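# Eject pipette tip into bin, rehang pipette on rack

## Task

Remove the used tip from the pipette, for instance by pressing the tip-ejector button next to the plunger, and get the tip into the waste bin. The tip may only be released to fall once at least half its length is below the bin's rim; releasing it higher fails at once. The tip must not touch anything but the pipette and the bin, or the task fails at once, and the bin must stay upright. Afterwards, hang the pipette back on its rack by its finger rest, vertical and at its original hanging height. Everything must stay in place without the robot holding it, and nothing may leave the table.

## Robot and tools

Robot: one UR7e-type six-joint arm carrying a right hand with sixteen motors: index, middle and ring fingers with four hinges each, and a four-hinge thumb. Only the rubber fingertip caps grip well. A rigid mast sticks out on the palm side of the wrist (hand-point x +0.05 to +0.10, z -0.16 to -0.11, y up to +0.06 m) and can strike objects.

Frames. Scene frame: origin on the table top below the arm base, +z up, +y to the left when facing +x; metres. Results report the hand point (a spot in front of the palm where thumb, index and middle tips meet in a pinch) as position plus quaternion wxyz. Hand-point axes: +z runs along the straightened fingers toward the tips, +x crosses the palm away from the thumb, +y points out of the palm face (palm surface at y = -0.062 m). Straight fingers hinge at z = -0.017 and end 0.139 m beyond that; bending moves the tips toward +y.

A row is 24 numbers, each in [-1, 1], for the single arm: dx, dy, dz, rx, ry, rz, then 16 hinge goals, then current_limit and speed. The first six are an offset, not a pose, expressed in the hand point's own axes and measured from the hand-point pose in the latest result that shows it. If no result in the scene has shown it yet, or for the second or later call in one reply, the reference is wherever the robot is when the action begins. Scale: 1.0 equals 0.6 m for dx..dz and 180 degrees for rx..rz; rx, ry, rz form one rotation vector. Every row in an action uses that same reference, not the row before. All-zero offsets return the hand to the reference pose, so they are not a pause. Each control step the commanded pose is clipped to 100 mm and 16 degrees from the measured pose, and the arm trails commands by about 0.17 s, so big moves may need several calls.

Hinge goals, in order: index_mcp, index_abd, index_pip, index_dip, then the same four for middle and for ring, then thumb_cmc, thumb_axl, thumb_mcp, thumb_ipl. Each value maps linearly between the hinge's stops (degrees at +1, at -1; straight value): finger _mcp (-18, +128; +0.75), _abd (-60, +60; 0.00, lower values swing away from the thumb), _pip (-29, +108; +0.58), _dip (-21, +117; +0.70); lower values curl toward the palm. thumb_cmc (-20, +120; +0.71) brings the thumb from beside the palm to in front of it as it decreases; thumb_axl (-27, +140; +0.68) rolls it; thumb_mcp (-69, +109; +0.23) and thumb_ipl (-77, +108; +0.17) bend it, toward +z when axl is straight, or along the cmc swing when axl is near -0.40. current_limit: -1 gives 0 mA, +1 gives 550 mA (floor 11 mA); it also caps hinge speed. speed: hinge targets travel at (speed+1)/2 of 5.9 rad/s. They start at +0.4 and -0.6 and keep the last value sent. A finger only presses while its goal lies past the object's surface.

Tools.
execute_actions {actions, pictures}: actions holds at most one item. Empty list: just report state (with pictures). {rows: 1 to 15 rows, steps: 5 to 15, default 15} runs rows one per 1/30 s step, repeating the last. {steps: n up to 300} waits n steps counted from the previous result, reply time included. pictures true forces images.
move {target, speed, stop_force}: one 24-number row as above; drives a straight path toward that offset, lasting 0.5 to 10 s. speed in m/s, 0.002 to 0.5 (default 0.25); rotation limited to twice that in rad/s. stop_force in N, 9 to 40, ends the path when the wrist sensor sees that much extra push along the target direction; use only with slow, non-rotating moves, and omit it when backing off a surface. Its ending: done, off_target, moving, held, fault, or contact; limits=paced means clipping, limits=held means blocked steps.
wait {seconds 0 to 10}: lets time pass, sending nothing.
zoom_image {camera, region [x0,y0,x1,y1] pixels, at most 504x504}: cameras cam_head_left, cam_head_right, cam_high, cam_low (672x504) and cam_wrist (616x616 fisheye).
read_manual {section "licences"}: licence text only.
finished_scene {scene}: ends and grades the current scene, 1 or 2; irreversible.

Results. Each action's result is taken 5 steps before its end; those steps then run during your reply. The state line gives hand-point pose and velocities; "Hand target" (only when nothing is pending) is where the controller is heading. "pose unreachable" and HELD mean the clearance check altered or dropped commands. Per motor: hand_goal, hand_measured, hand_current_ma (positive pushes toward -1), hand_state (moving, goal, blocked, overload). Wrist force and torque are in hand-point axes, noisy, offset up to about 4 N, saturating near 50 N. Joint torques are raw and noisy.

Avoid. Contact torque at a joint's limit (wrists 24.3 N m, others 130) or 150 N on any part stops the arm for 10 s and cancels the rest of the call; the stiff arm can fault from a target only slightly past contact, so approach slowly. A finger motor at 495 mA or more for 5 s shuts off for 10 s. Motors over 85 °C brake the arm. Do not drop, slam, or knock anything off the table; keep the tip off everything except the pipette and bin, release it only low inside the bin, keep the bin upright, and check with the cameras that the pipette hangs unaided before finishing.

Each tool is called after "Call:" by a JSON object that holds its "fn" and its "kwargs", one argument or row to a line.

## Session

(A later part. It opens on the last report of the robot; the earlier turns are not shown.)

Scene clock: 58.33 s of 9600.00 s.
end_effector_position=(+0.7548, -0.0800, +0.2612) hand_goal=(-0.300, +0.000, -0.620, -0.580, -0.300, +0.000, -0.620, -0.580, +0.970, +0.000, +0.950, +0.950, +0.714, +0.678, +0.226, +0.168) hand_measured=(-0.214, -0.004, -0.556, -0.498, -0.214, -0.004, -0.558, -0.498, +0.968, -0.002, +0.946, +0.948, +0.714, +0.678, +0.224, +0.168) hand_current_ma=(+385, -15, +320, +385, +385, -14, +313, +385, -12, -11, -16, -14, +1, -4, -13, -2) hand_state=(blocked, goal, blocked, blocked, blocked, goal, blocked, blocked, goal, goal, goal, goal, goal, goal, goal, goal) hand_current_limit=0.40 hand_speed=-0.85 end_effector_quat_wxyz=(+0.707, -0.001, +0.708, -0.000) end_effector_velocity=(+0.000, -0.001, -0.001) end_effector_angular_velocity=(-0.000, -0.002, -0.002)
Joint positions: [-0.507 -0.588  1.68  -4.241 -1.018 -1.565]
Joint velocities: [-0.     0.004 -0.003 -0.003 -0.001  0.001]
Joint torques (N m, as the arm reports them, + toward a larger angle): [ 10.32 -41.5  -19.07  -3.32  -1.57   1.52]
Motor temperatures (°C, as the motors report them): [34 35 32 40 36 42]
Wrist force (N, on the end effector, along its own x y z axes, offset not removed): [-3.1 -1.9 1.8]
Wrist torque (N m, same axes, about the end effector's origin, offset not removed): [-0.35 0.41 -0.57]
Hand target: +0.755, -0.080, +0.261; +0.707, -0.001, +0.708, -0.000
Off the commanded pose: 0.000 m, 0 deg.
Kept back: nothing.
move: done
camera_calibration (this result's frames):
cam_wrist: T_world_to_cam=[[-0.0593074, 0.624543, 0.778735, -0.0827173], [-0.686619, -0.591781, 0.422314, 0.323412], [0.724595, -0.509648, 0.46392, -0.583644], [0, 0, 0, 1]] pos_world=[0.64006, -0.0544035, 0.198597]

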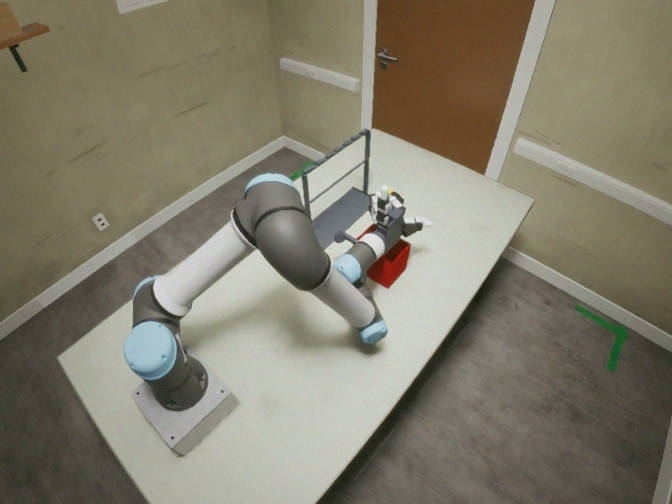

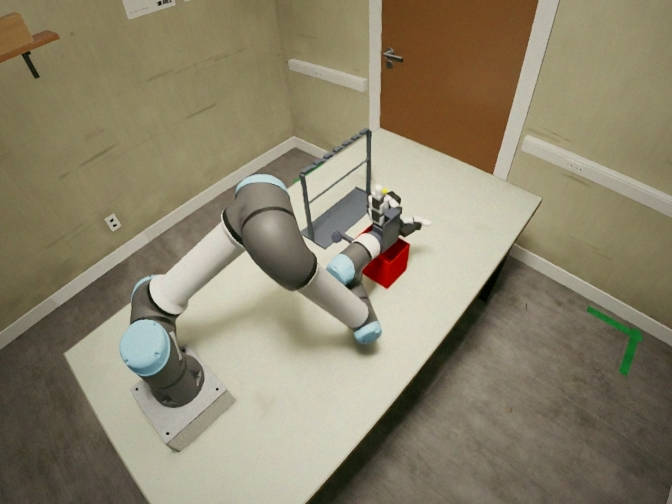

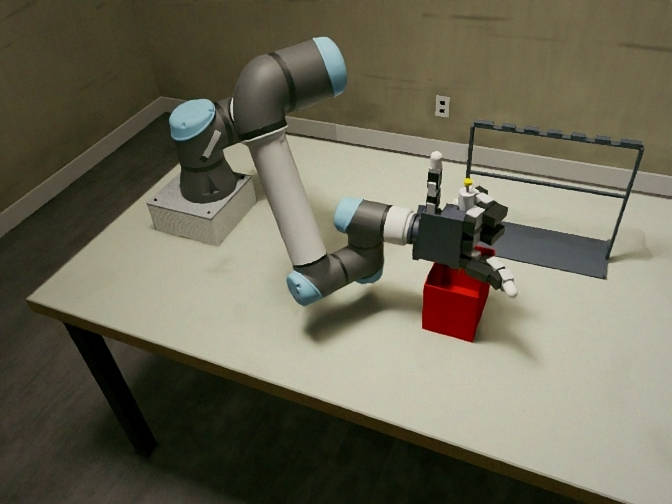

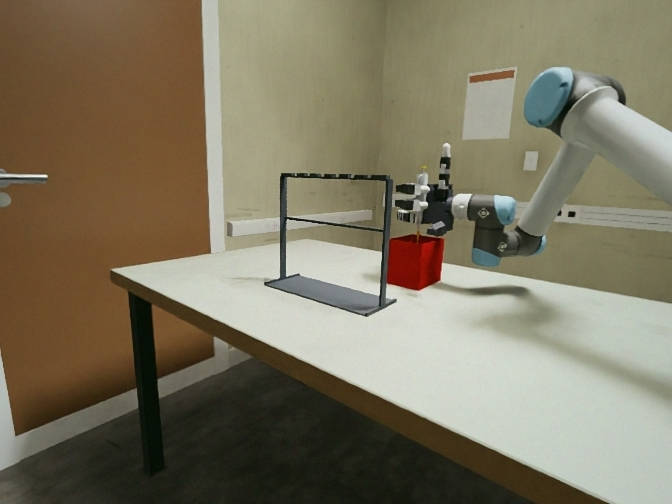

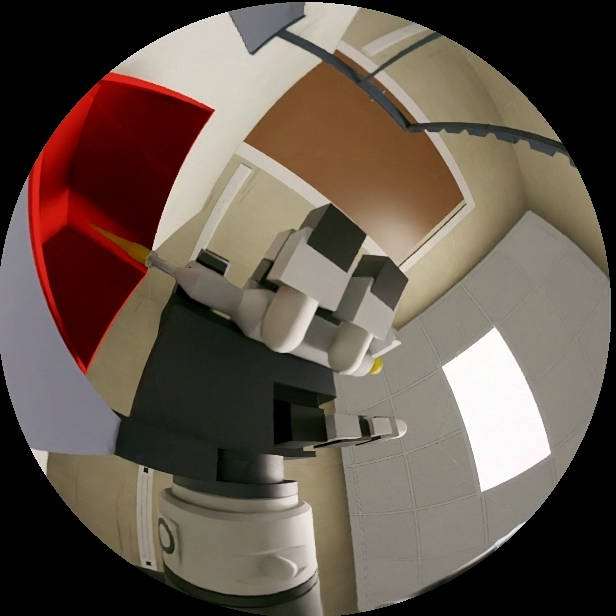

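Call:
{"fn": "move", "kwargs": {
  "target": [0.036, 0, 0, 0, 0, 0, -0.3, 0, -0.62, -0.58, -0.3, 0, -0.62, -0.58, 0.97, 0, 0.95, 0.95, 0.714, 0.678, 0.226, 0.168, 0.4, -0.85],
  "speed": 0.03
}}

Call:
{"fn": "zoom_image", "kwargs": {
  "camera": "cam_low",
  "region": [370, 130, 510, 300]
}}

Call:
{"fn": "zoom_image", "kwargs": {
  "camera": "cam_head_right",
  "region": [350, 175, 430, 245]
}}

Call:
{"fn": "zoom_image", "kwargs": {
  "camera": "cam_high",
  "region": [440, 175, 500, 235]
}}

Scene clock: 60.03 s of 9600.00 s.
end_effector_position=(+0.7548, -0.0801, +0.2398) hand_goal=(-0.300, +0.000, -0.620, -0.580, -0.300, +0.000, -0.620, -0.580, +0.970, +0.000, +0.950, +0.950, +0.714, +0.678, +0.226, +0.168) hand_measured=(-0.214, -0.004, -0.556, -0.498, -0.214, -0.004, -0.558, -0.498, +0.968, -0.002, +0.946, +0.948, +0.714, +0.678, +0.224, +0.168) hand_current_ma=(+385, -15, +320, +385, +385, -14, +313, +385, -12, -11, -16, -14, +1, -4, -13, -2) hand_state=(blocked, goal, blocked, blocked, blocked, goal, blocked, blocked, goal, goal, goal, goal, goal, goal, goal, goal) hand_current_limit=0.40 hand_speed=-0.85 end_effector_quat_wxyz=(+0.707, -0.001, +0.708, -0.000) end_effector_velocity=(+0.000, +0.000, -0.001) end_effector_angular_velocity=(-0.001, -0.001, +0.001)
Joint positions: [-0.507 -0.542  1.664 -4.27  -1.019 -1.565]
Joint velocities: [ 0.     0.004 -0.003 -0.003  0.001 -0.   ]
Joint torques (N m, as the arm reports them, + toward a larger angle): [ 11.23 -41.2  -17.1   -3.64  -1.5   -0.42]
Motor temperatures (°C, as the motors report them): [34 35 32 40 36 42]
Wrist force (N, on the end effector, along its own x y z axes, offset not removed): [0.9 -2.9 2.2]
Wrist torque (N m, same axes, about the end effector's origin, offset not removed): [-0.59 -0.24 -0.32]
Hand target: +0.755, -0.080, +0.240; +0.707, -0.001, +0.708, -0.000
Off the commanded pose: 0.000 m, 0 deg.
Kept back: nothing.
move: done
camera_calibration (this result's frames):
cam_wrist: T_world_to_cam=[[-0.0592934, 0.624589, 0.778699, -0.0660001], [-0.686613, -0.591755, 0.422361, 0.332396], [0.724601, -0.509622, 0.463938, -0.573738], [0, 0, 0, 1]] pos_world=[0.640046, -0.0544697, 0.177182]

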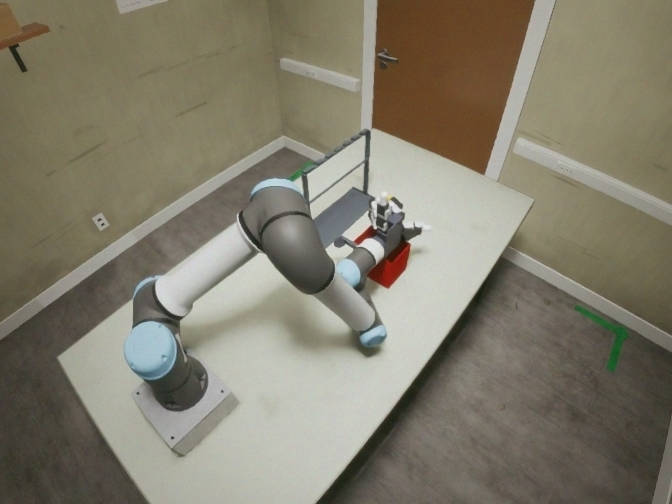

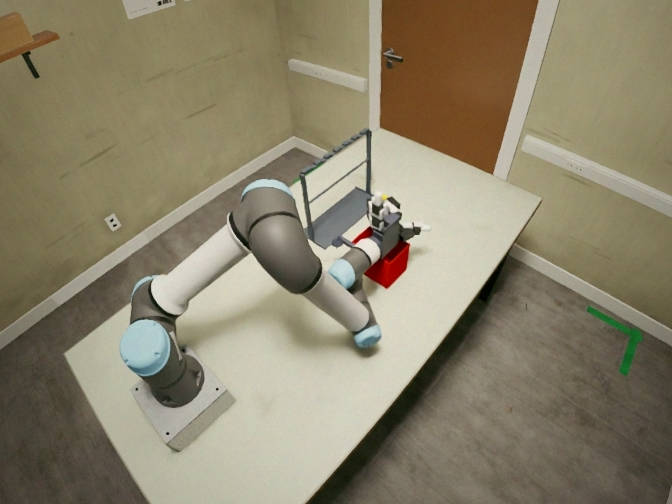

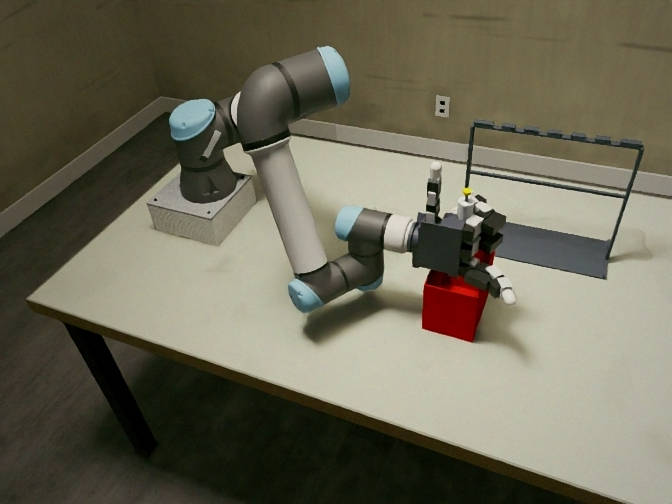

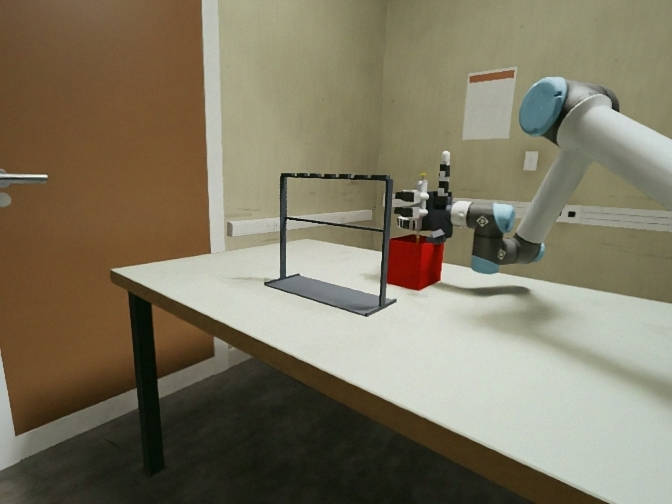

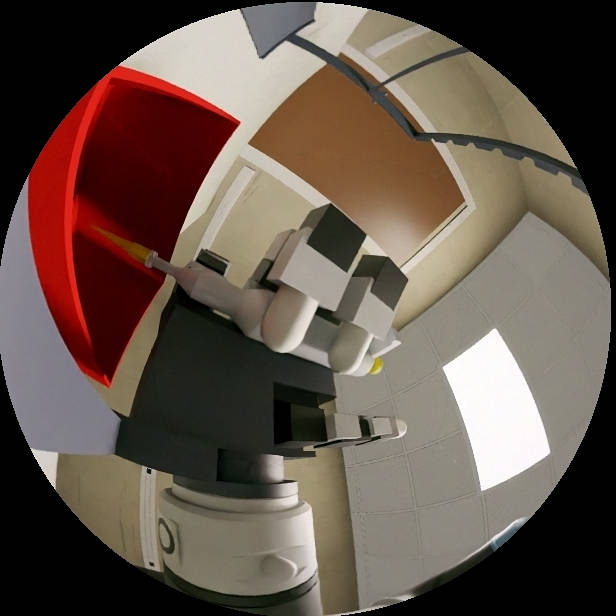

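Region (370, 130, 510, 300) of cam_low's 672x504 image, scaled by 2.965, with more detail than that image has; it fills the left 415 columns of this view, and the rest is white.

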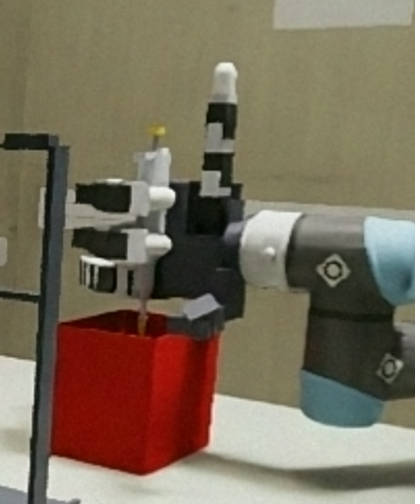

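Region (350, 175, 430, 245) of cam_head_right's 672x504 image, scaled by 6.300, with more detail than that image has; it fills the top 441 rows of this view, and the rest is white.

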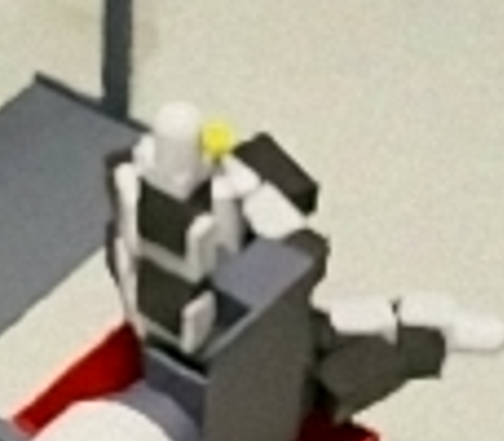

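Region (440, 175, 500, 235) of cam_high's 672x504 image, scaled by 8.400, with more detail than that image has.

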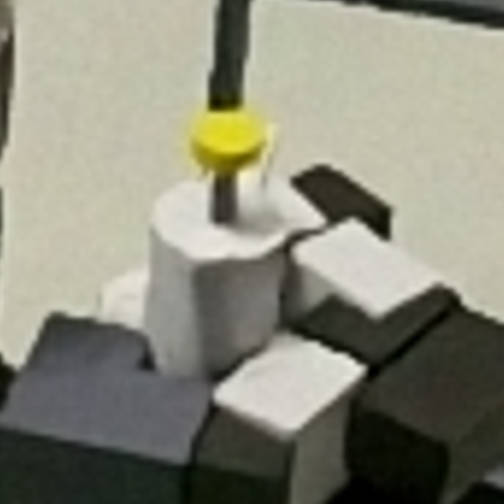

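Call:
{"fn": "move", "kwargs": {
  "target": [0, 0, 0, 0, 0, 0, -0.3, 0, -0.62, -0.58, -0.3, 0, -0.62, -0.58, 0.97, 0, 0.95, 0.95, 0.714, 0.64, 0.079, -0.6, 0.4, -0.6],
  "speed": 0.02
}}

Call:
{"fn": "zoom_image", "kwargs": {
  "camera": "cam_low",
  "region": [390, 150, 480, 250]
}}

Call:
{"fn": "zoom_image", "kwargs": {
  "camera": "cam_head_right",
  "region": [350, 175, 430, 245]
}}

Call:
{"fn": "zoom_image", "kwargs": {
  "camera": "cam_high",
  "region": [415, 165, 505, 245]
}}

Scene clock: 62.27 s of 9600.00 s.
end_effector_position=(+0.7548, -0.0801, +0.2398) hand_goal=(-0.300, +0.000, -0.620, -0.580, -0.300, +0.000, -0.620, -0.580, +0.970, +0.000, +0.950, +0.950, +0.714, +0.640, +0.080, -0.600) hand_measured=(-0.214, -0.004, -0.556, -0.498, -0.214, -0.004, -0.558, -0.498, +0.968, -0.002, +0.946, +0.948, +0.714, +0.642, +0.080, -0.600) hand_current_ma=(+385, -15, +320, +385, +385, -14, +313, +385, -12, -11, -16, -14, +1, +16, -4, +3) hand_state=(blocked, goal, blocked, blocked, blocked, goal, blocked, blocked, goal, goal, goal, goal, goal, goal, goal, goal) hand_current_limit=0.40 hand_speed=-0.60 end_effector_quat_wxyz=(+0.707, -0.001, +0.708, -0.000) end_effector_velocity=(-0.000, -0.000, +0.000) end_effector_angular_velocity=(-0.001, -0.001, -0.001)
Joint positions: [-0.507 -0.542  1.664 -4.27  -1.019 -1.565]
Joint velocities: [-0.001 -0.    -0.    -0.001 -0.    -0.   ]
Joint torques (N m, as the arm reports them, + toward a larger angle): [ 10.32 -59.8    0.59  -0.3   -1.36  -1.61]
Motor temperatures (°C, as the motors report them): [34 35 32 40 36 42]
Wrist force (N, on the end effector, along its own x y z axes, offset not removed): [-0.5 -1.6 -1.3]
Wrist torque (N m, same axes, about the end effector's origin, offset not removed): [0.01 0.23 -0.26]
Hand target: +0.755, -0.080, +0.240; +0.707, -0.001, +0.708, -0.000
Off the commanded pose: 0.000 m, 0 deg.
Kept back: nothing.
move: done
camera_calibration (this result's frames):
cam_wrist: T_world_to_cam=[[-0.0592944, 0.624589, 0.778699, -0.0660005], [-0.686612, -0.591756, 0.422361, 0.332397], [0.724602, -0.509621, 0.463938, -0.573738], [0, 0, 0, 1]] pos_world=[0.640046, -0.0544679, 0.177182]

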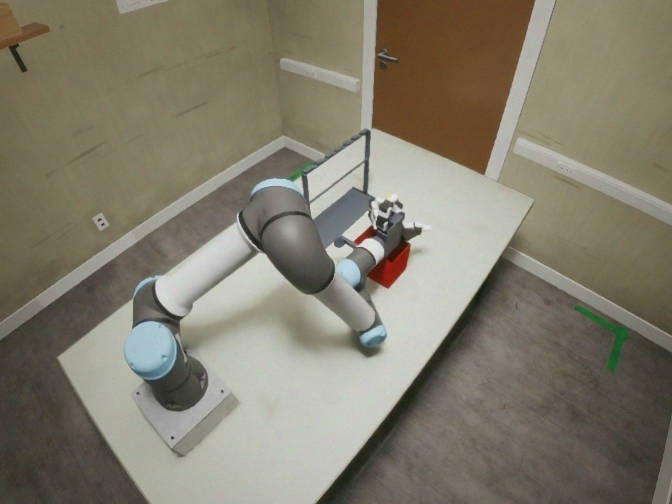

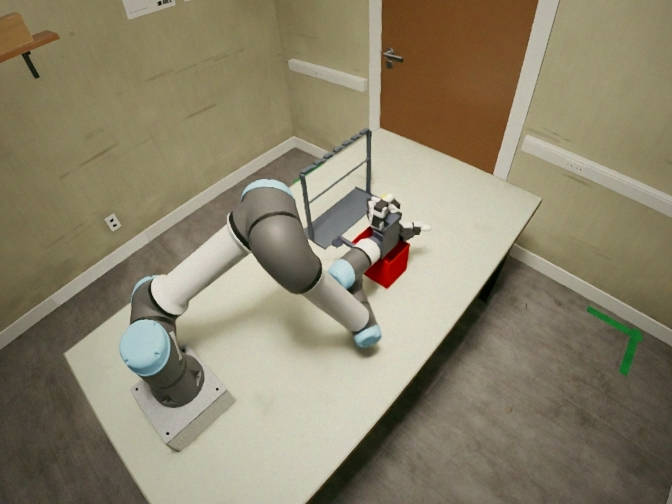

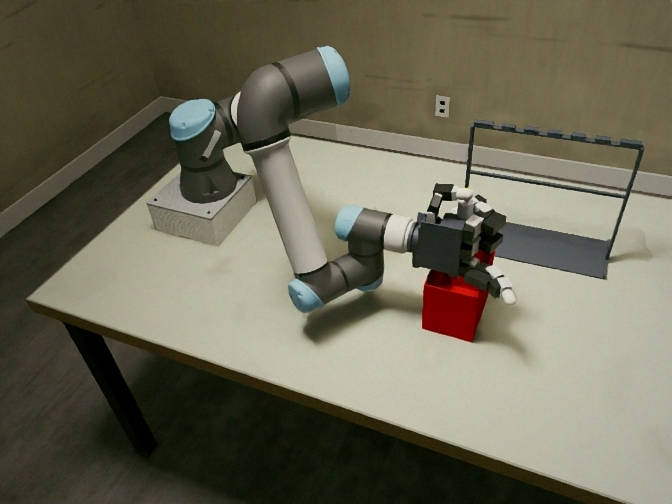

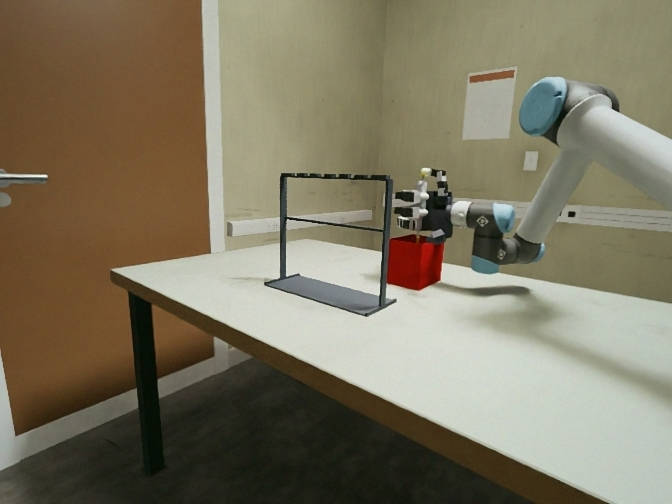

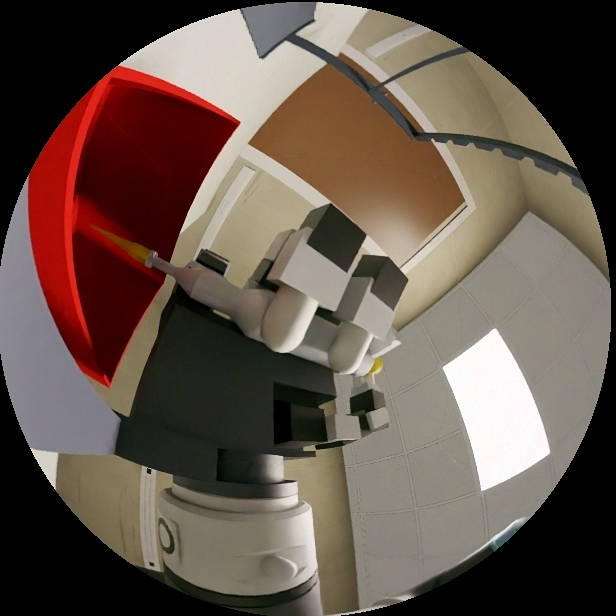

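Region (390, 150, 480, 250) of cam_low's 672x504 image, scaled by 5.040, with more detail than that image has; it fills the left 454 columns of this view, and the rest is white.

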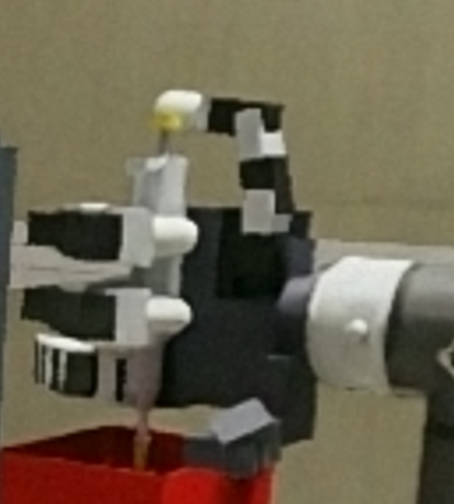

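Region (350, 175, 430, 245) of cam_head_right's 672x504 image, scaled by 6.300, with more detail than that image has; it fills the top 441 rows of this view, and the rest is white.

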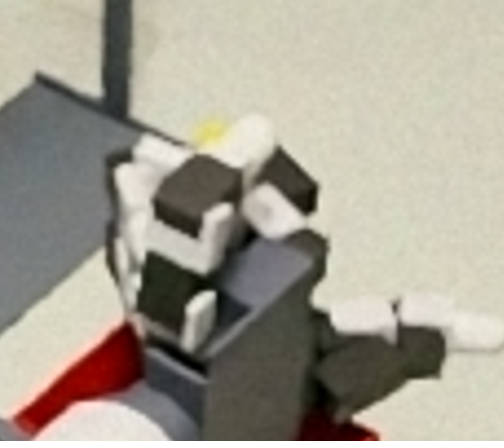

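Region (415, 165, 505, 245) of cam_high's 672x504 image, scaled by 5.600, with more detail than that image has.

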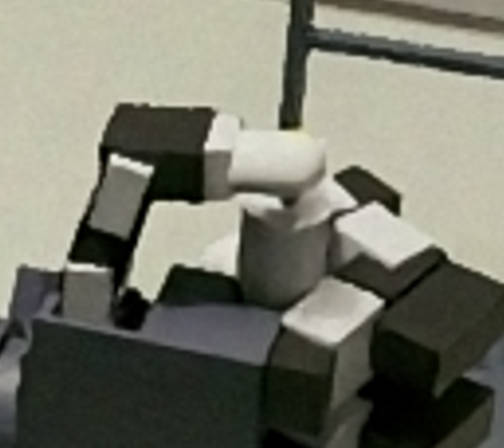

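Call:
{"fn": "execute_actions", "kwargs": {
  "actions": []
}}

Scene clock: 63.07 s of 9600.00 s.
end_effector_position=(+0.7548, -0.0801, +0.2398) hand_goal=(-0.300, +0.000, -0.620, -0.580, -0.300, +0.000, -0.620, -0.580, +0.970, +0.000, +0.950, +0.950, +0.714, +0.640, +0.080, -0.600) hand_measured=(-0.214, -0.004, -0.556, -0.498, -0.214, -0.004, -0.558, -0.498, +0.968, -0.002, +0.946, +0.948, +0.714, +0.642, +0.080, -0.600) hand_current_ma=(+385, -15, +320, +385, +385, -14, +313, +385, -12, -11, -16, -14, +1, +16, -4, +3) hand_state=(blocked, goal, blocked, blocked, blocked, goal, blocked, blocked, goal, goal, goal, goal, goal, goal, goal, goal) hand_current_limit=0.40 hand_speed=-0.60 end_effector_quat_wxyz=(+0.707, -0.001, +0.708, -0.000) end_effector_velocity=(-0.000, -0.000, -0.000) end_effector_angular_velocity=(+0.000, +0.001, -0.001)
Joint positions: [-0.507 -0.542  1.664 -4.27  -1.019 -1.565]
Joint velocities: [-0.001  0.     0.001 -0.001 -0.    -0.   ]
Joint torques (N m, as the arm reports them, + toward a larger angle): [  9.41 -59.43   0.25  -0.19  -1.26  -1.68]
Motor temperatures (°C, as the motors report them): [34 35 32 40 36 42]
Wrist force (N, on the end effector, along its own x y z axes, offset not removed): [-1.5 0.9 1.6]
Wrist torque (N m, same axes, about the end effector's origin, offset not removed): [-0.09 -0.04 -0.52]
Hand target: +0.755, -0.080, +0.240; +0.707, -0.001, +0.708, -0.000
Off the commanded pose: 0.000 m, 0 deg.
Kept back: nothing.
Steps of this call (steps 1 to 24: nothing new was sent). Readings (end_effector_position | what the end effector reports):
1: (+0.7548, -0.0801, +0.2398) | hand_goal=(-0.300, +0.000, -0.620, -0.580, -0.300, +0.000, -0.620, -0.580, +0.970, +0.000, +0.950, +0.950, +0.714, +0.640, +0.080, -0.600) hand_measured=(-0.214, -0.004, -0.556, -0.498, -0.214, -0.004, -0.558, -0.498, +0.968, -0.002, +0.946, +0.948, +0.714, +0.642, +0.080, -0.600) hand_current_ma=(+385, -15, +320, +385, +385, -14, +313, +385, -12, -11, -16, -14, +1, +16, -4, +3) hand_state=(blocked, goal, blocked, blocked, blocked, goal, blocked, blocked, goal, goal, goal, goal, goal, goal, goal, goal) hand_current_limit=0.40 hand_speed=-0.60
2: (+0.7548, -0.0801, +0.2398) | hand_goal=(-0.300, +0.000, -0.620, -0.580, -0.300, +0.000, -0.620, -0.580, +0.970, +0.000, +0.950, +0.950, +0.714, +0.640, +0.080, -0.600) hand_measured=(-0.214, -0.004, -0.556, -0.498, -0.214, -0.004, -0.558, -0.498, +0.968, -0.002, +0.946, +0.948, +0.714, +0.642, +0.080, -0.600) hand_current_ma=(+385, -15, +320, +385, +385, -14, +313, +385, -12, -11, -16, -14, +1, +16, -4, +3) hand_state=(blocked, goal, blocked, blocked, blocked, goal, blocked, blocked, goal, goal, goal, goal, goal, goal, goal, goal) hand_current_limit=0.40 hand_speed=-0.60
4: (+0.7548, -0.0801, +0.2398) | hand_goal=(-0.300, +0.000, -0.620, -0.580, -0.300, +0.000, -0.620, -0.580, +0.970, +0.000, +0.950, +0.950, +0.714, +0.640, +0.080, -0.600) hand_measured=(-0.214, -0.004, -0.556, -0.498, -0.214, -0.004, -0.558, -0.498, +0.968, -0.002, +0.946, +0.948, +0.714, +0.642, +0.080, -0.600) hand_current_ma=(+385, -15, +320, +385, +385, -14, +313, +385, -12, -11, -16, -14, +1, +16, -4, +3) hand_state=(blocked, goal, blocked, blocked, blocked, goal, blocked, blocked, goal, goal, goal, goal, goal, goal, goal, goal) hand_current_limit=0.40 hand_speed=-0.60
8: (+0.7548, -0.0801, +0.2398) | hand_goal=(-0.300, +0.000, -0.620, -0.580, -0.300, +0.000, -0.620, -0.580, +0.970, +0.000, +0.950, +0.950, +0.714, +0.640, +0.080, -0.600) hand_measured=(-0.214, -0.004, -0.556, -0.498, -0.214, -0.004, -0.558, -0.498, +0.968, -0.002, +0.946, +0.948, +0.714, +0.642, +0.080, -0.600) hand_current_ma=(+385, -15, +320, +385, +385, -14, +313, +385, -12, -11, -16, -14, +1, +16, -4, +3) hand_state=(blocked, goal, blocked, blocked, blocked, goal, blocked, blocked, goal, goal, goal, goal, goal, goal, goal, goal) hand_current_limit=0.40 hand_speed=-0.60
24: the state above
camera_calibration (this result's frames):
cam_wrist: T_world_to_cam=[[-0.0592938, 0.624589, 0.7787, -0.0660011], [-0.686612, -0.591756, 0.422361, 0.332396], [0.724602, -0.509621, 0.463937, -0.573738], [0, 0, 0, 1]] pos_world=[0.640046, -0.0544677, 0.177182]

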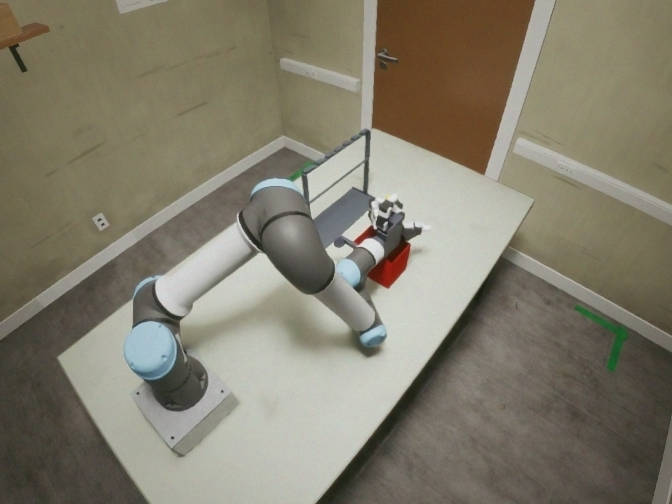

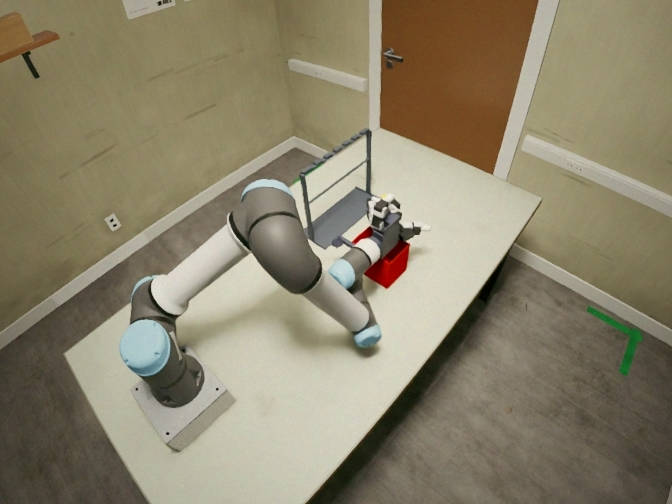

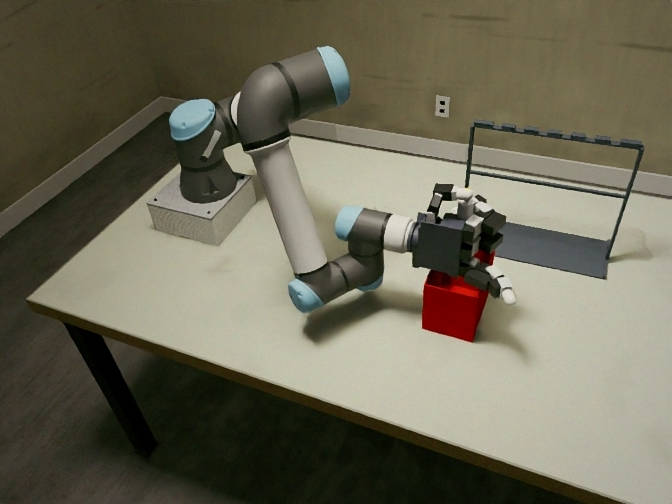

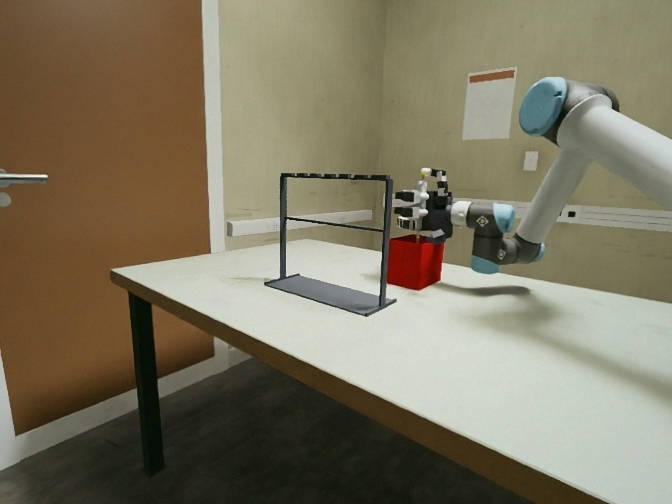

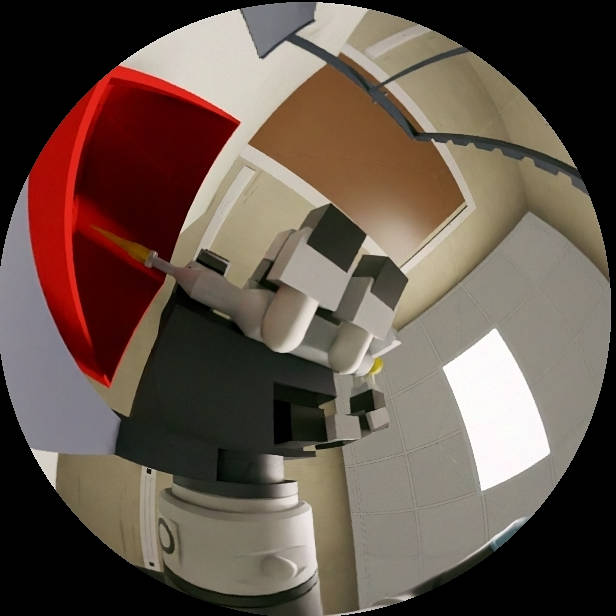

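Call:
{"fn": "zoom_image", "kwargs": {
  "camera": "cam_high",
  "region": [410, 170, 530, 260]
}}

Call:
{"fn": "zoom_image", "kwargs": {
  "camera": "cam_low",
  "region": [380, 155, 480, 255]
}}

Region (410, 170, 530, 260) of cam_high's 672x504 image, scaled by 4.200, with more detail than that image has; it fills the top 378 rows of this view, and the rest is white.

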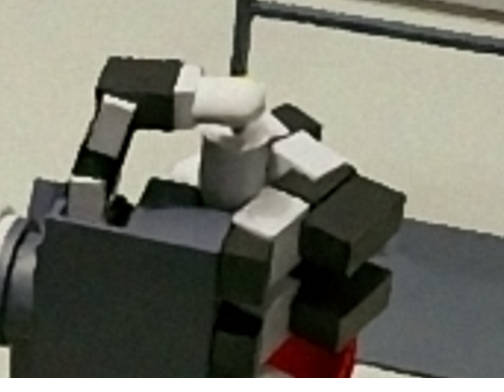

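Region (380, 155, 480, 255) of cam_low's 672x504 image, scaled by 5.040, with more detail than that image has.

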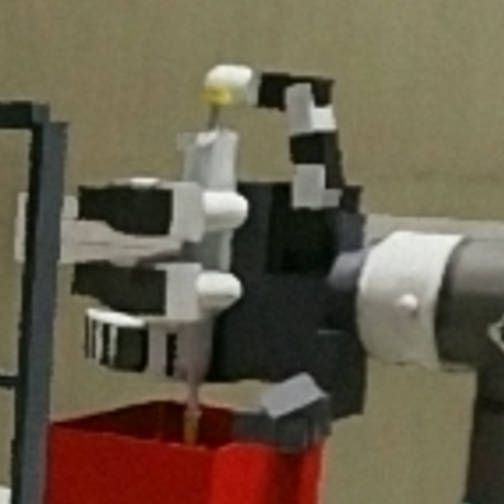

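Call:
{"fn": "execute_actions", "kwargs": {
  "actions": [
    {"rows": [[0,0,0,0,0,0,-0.3,0,-0.62,-0.58,-0.3,0,-0.62,-0.58,0.97,0,0.95,0.95,0.714,0.64,0.079,-0.78,0.4,-0.8]], "steps": 15}
  ],
  "pictures": false
}}

Call:
{"fn": "wait", "kwargs": {
  "seconds": 0.5
}}

Scene clock: 63.70 s of 9600.00 s.
end_effector_position=(+0.7548, -0.0801, +0.2398) hand_goal=(-0.300, +0.000, -0.620, -0.580, -0.300, +0.000, -0.620, -0.580, +0.970, +0.000, +0.950, +0.950, +0.714, +0.640, +0.080, -0.780) hand_measured=(-0.214, -0.004, -0.556, -0.498, -0.214, -0.004, -0.558, -0.498, +0.968, -0.002, +0.946, +0.948, +0.714, +0.642, +0.080, -0.692) hand_current_ma=(+385, -15, +320, +385, +385, -14, +313, +385, -12, -11, -16, -14, +1, +16, -4, +28) hand_state=(blocked, goal, blocked, blocked, blocked, goal, blocked, blocked, goal, goal, goal, goal, goal, goal, goal, moving) hand_current_limit=0.40 hand_speed=-0.80 end_effector_quat_wxyz=(+0.707, -0.001, +0.708, -0.000) end_effector_velocity=(+0.000, +0.000, +0.000) end_effector_angular_velocity=(-0.000, -0.000, +0.002)
Joint positions: [-0.507 -0.542  1.664 -4.27  -1.019 -1.565]
Joint velocities: [-0.     0.    -0.001  0.     0.002 -0.   ]
Joint torques (N m, as the arm reports them, + toward a larger angle): [  9.08 -60.14  -0.72  -0.3   -1.26  -1.7 ]
Motor temperatures (°C, as the motors report them): [34 35 32 40 36 42]
Wrist force (N, on the end effector, along its own x y z axes, offset not removed): [-2.0 -1.5 0.9]
Wrist torque (N m, same axes, about the end effector's origin, offset not removed): [-0.17 0.31 -0.37]
Steps of this call (steps 1 to 9: nothing new was sent; steps 10 to 19: the first 10 steps of this action). Readings (end_effector_position | what the end effector reports):
10: (+0.7548, -0.0801, +0.2398) | hand_goal=(-0.300, +0.000, -0.620, -0.580, -0.300, +0.000, -0.620, -0.580, +0.970, +0.000, +0.950, +0.950, +0.714, +0.640, +0.080, -0.780) hand_measured=(-0.214, -0.004, -0.556, -0.498, -0.214, -0.004, -0.558, -0.498, +0.968, -0.002, +0.946, +0.948, +0.714, +0.642, +0.080, -0.600) hand_current_ma=(+385, -15, +320, +385, +385, -14, +313, +385, -12, -11, -16, -14, +1, +16, -4, +3) hand_state=(blocked, goal, blocked, blocked, blocked, goal, blocked, blocked, goal, goal, goal, goal, goal, goal, goal, moving) hand_current_limit=0.40 hand_speed=-0.80
11: (+0.7548, -0.0801, +0.2398) | hand_goal=(-0.300, +0.000, -0.620, -0.580, -0.300, +0.000, -0.620, -0.580, +0.970, +0.000, +0.950, +0.950, +0.714, +0.640, +0.080, -0.780) hand_measured=(-0.214, -0.004, -0.556, -0.498, -0.214, -0.004, -0.558, -0.498, +0.968, -0.002, +0.946, +0.948, +0.714, +0.642, +0.080, -0.600) hand_current_ma=(+385, -15, +320, +385, +385, -14, +313, +385, -12, -11, -16, -14, +1, +16, -4, +44) hand_state=(blocked, goal, blocked, blocked, blocked, goal, blocked, blocked, goal, goal, goal, goal, goal, goal, goal, moving) hand_current_limit=0.40 hand_speed=-0.80
13: (+0.7548, -0.0801, +0.2398) | hand_goal=(-0.300, +0.000, -0.620, -0.580, -0.300, +0.000, -0.620, -0.580, +0.970, +0.000, +0.950, +0.950, +0.714, +0.640, +0.080, -0.780) hand_measured=(-0.214, -0.004, -0.556, -0.498, -0.214, -0.004, -0.558, -0.498, +0.968, -0.002, +0.946, +0.948, +0.714, +0.642, +0.080, -0.618) hand_current_ma=(+385, -15, +320, +385, +385, -14, +313, +385, -12, -11, -16, -14, +1, +16, -4, +27) hand_state=(blocked, goal, blocked, blocked, blocked, goal, blocked, blocked, goal, goal, goal, goal, goal, goal, goal, moving) hand_current_limit=0.40 hand_speed=-0.80
17: (+0.7548, -0.0801, +0.2398) | hand_goal=(-0.300, +0.000, -0.620, -0.580, -0.300, +0.000, -0.620, -0.580, +0.970, +0.000, +0.950, +0.950, +0.714, +0.640, +0.080, -0.780) hand_measured=(-0.214, -0.004, -0.556, -0.498, -0.214, -0.004, -0.558, -0.498, +0.968, -0.002, +0.946, +0.948, +0.714, +0.642, +0.080, -0.666) hand_current_ma=(+385, -15, +320, +385, +385, -14, +313, +385, -12, -11, -16, -14, +1, +16, -4, +27) hand_state=(blocked, goal, blocked, blocked, blocked, goal, blocked, blocked, goal, goal, goal, goal, goal, goal, goal, moving) hand_current_limit=0.40 hand_speed=-0.80
19: the state above

Scene clock: 64.37 s of 9600.00 s.
end_effector_position=(+0.7548, -0.0801, +0.2398) hand_goal=(-0.300, +0.000, -0.620, -0.580, -0.300, +0.000, -0.620, -0.580, +0.970, +0.000, +0.950, +0.950, +0.714, +0.640, +0.080, -0.780) hand_measured=(-0.214, -0.004, -0.556, -0.498, -0.214, -0.004, -0.558, -0.498, +0.968, -0.002, +0.946, +0.948, +0.714, +0.642, +0.082, -0.762) hand_current_ma=(+385, -15, +320, +385, +385, -14, +313, +385, -12, -11, -16, -14, +1, +16, +15, +127) hand_state=(blocked, goal, blocked, blocked, blocked, goal, blocked, blocked, goal, goal, goal, goal, goal, goal, goal, goal) hand_current_limit=0.40 hand_speed=-0.80 end_effector_quat_wxyz=(+0.707, -0.001, +0.708, -0.000) end_effector_velocity=(-0.000, +0.001, -0.000) end_effector_angular_velocity=(+0.001, +0.001, +0.002)
Joint positions: [-0.507 -0.542  1.664 -4.27  -1.019 -1.565]
Joint velocities: [0.001 0.    0.    0.001 0.001 0.   ]
Joint torques (N m, as the arm reports them, + toward a larger angle): [  8.88 -59.69   0.62  -0.23  -1.18  -1.66]
Motor temperatures (°C, as the motors report them): [34 35 32 40 36 42]
Wrist force (N, on the end effector, along its own x y z axes, offset not removed): [-0.5 0.5 3.5]
Wrist torque (N m, same axes, about the end effector's origin, offset not removed): [-0.04 -0.13 -0.28]
Hand target: +0.755, -0.080, +0.240; +0.707, -0.001, +0.708, -0.000
Off the commanded pose: 0.000 m, 0 deg.
Kept back: nothing.
Steps of this call (steps 1 to 5: the last 5 steps of your previous action; steps 6 to 20: nothing new was sent). Readings (end_effector_position | what the end effector reports):
1: (+0.7548, -0.0801, +0.2398) | hand_goal=(-0.300, +0.000, -0.620, -0.580, -0.300, +0.000, -0.620, -0.580, +0.970, +0.000, +0.950, +0.950, +0.714, +0.640, +0.080, -0.780) hand_measured=(-0.214, -0.004, -0.556, -0.498, -0.214, -0.004, -0.558, -0.498, +0.968, -0.002, +0.946, +0.948, +0.714, +0.642, +0.080, -0.704) hand_current_ma=(+385, -15, +320, +385, +385, -14, +313, +385, -12, -11, -16, -14, +1, +16, -4, +28) hand_state=(blocked, goal, blocked, blocked, blocked, goal, blocked, blocked, goal, goal, goal, goal, goal, goal, goal, moving) hand_current_limit=0.40 hand_speed=-0.80
2: (+0.7548, -0.0801, +0.2398) | hand_goal=(-0.300, +0.000, -0.620, -0.580, -0.300, +0.000, -0.620, -0.580, +0.970, +0.000, +0.950, +0.950, +0.714, +0.640, +0.080, -0.780) hand_measured=(-0.214, -0.004, -0.556, -0.498, -0.214, -0.004, -0.558, -0.498, +0.968, -0.002, +0.946, +0.948, +0.714, +0.642, +0.080, -0.716) hand_current_ma=(+385, -15, +320, +385, +385, -14, +313, +385, -12, -11, -16, -14, +1, +16, -4, +28) hand_state=(blocked, goal, blocked, blocked, blocked, goal, blocked, blocked, goal, goal, goal, goal, goal, goal, goal, moving) hand_current_limit=0.40 hand_speed=-0.80
4: (+0.7548, -0.0801, +0.2398) | hand_goal=(-0.300, +0.000, -0.620, -0.580, -0.300, +0.000, -0.620, -0.580, +0.970, +0.000, +0.950, +0.950, +0.714, +0.640, +0.080, -0.780) hand_measured=(-0.214, -0.004, -0.556, -0.498, -0.214, -0.004, -0.558, -0.498, +0.968, -0.002, +0.946, +0.948, +0.714, +0.642, +0.080, -0.740) hand_current_ma=(+385, -15, +320, +385, +385, -14, +313, +385, -12, -11, -16, -14, +1, +16, -4, +25) hand_state=(blocked, goal, blocked, blocked, blocked, goal, blocked, blocked, goal, goal, goal, goal, goal, goal, goal, moving) hand_current_limit=0.40 hand_speed=-0.80
8: (+0.7548, -0.0801, +0.2398) | hand_goal=(-0.300, +0.000, -0.620, -0.580, -0.300, +0.000, -0.620, -0.580, +0.970, +0.000, +0.950, +0.950, +0.714, +0.640, +0.080, -0.780) hand_measured=(-0.214, -0.004, -0.556, -0.498, -0.214, -0.004, -0.558, -0.498, +0.968, -0.002, +0.946, +0.948, +0.714, +0.642, +0.082, -0.762) hand_current_ma=(+385, -15, +320, +385, +385, -14, +313, +385, -12, -11, -16, -14, +1, +16, +16, +128) hand_state=(blocked, goal, blocked, blocked, blocked, goal, blocked, blocked, goal, goal, goal, goal, goal, goal, goal, goal) hand_current_limit=0.40 hand_speed=-0.80
20: the state above
camera_calibration (this result's frames):
cam_wrist: T_world_to_cam=[[-0.0592941, 0.624589, 0.778699, -0.0660008], [-0.686612, -0.591756, 0.422361, 0.332397], [0.724602, -0.509621, 0.463938, -0.573738], [0, 0, 0, 1]] pos_world=[0.640046, -0.0544677, 0.177182]

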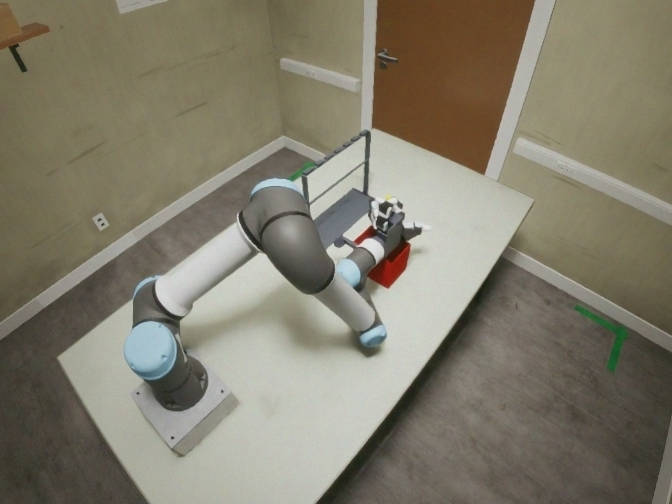

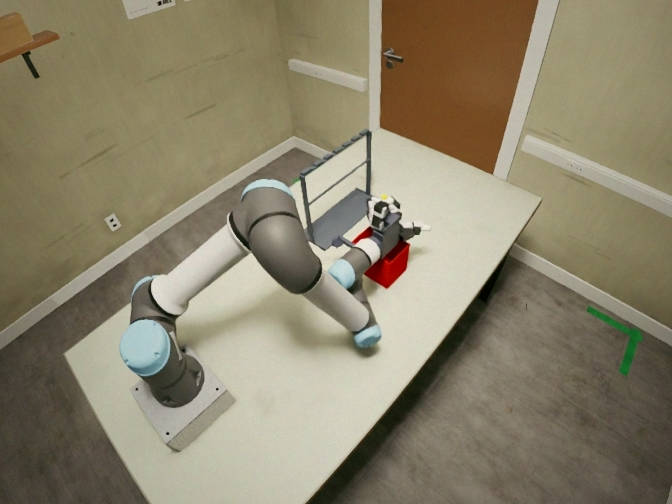

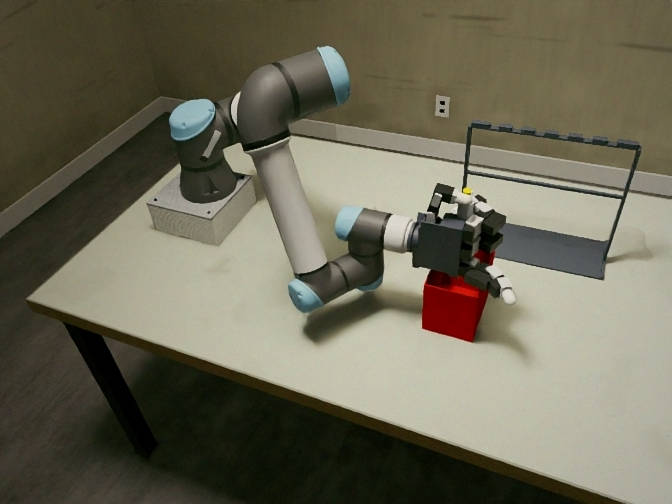

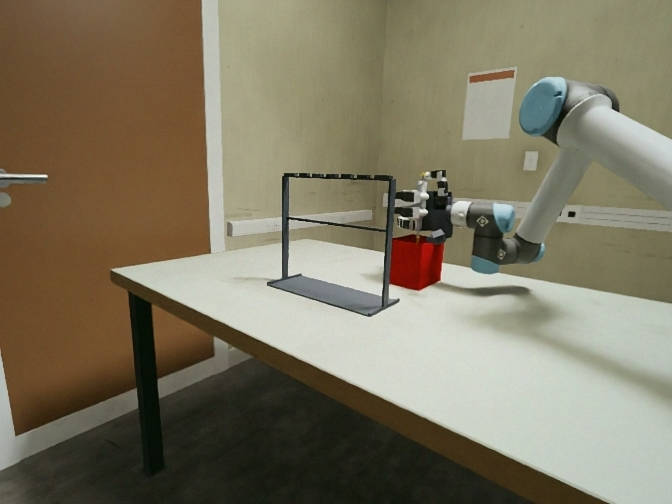

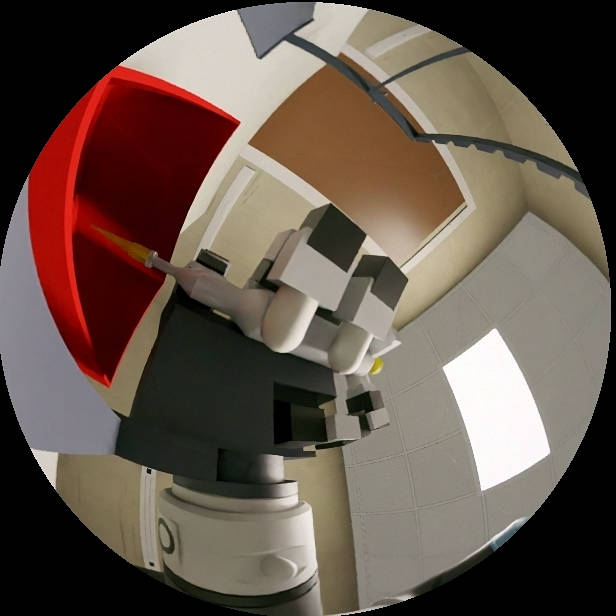

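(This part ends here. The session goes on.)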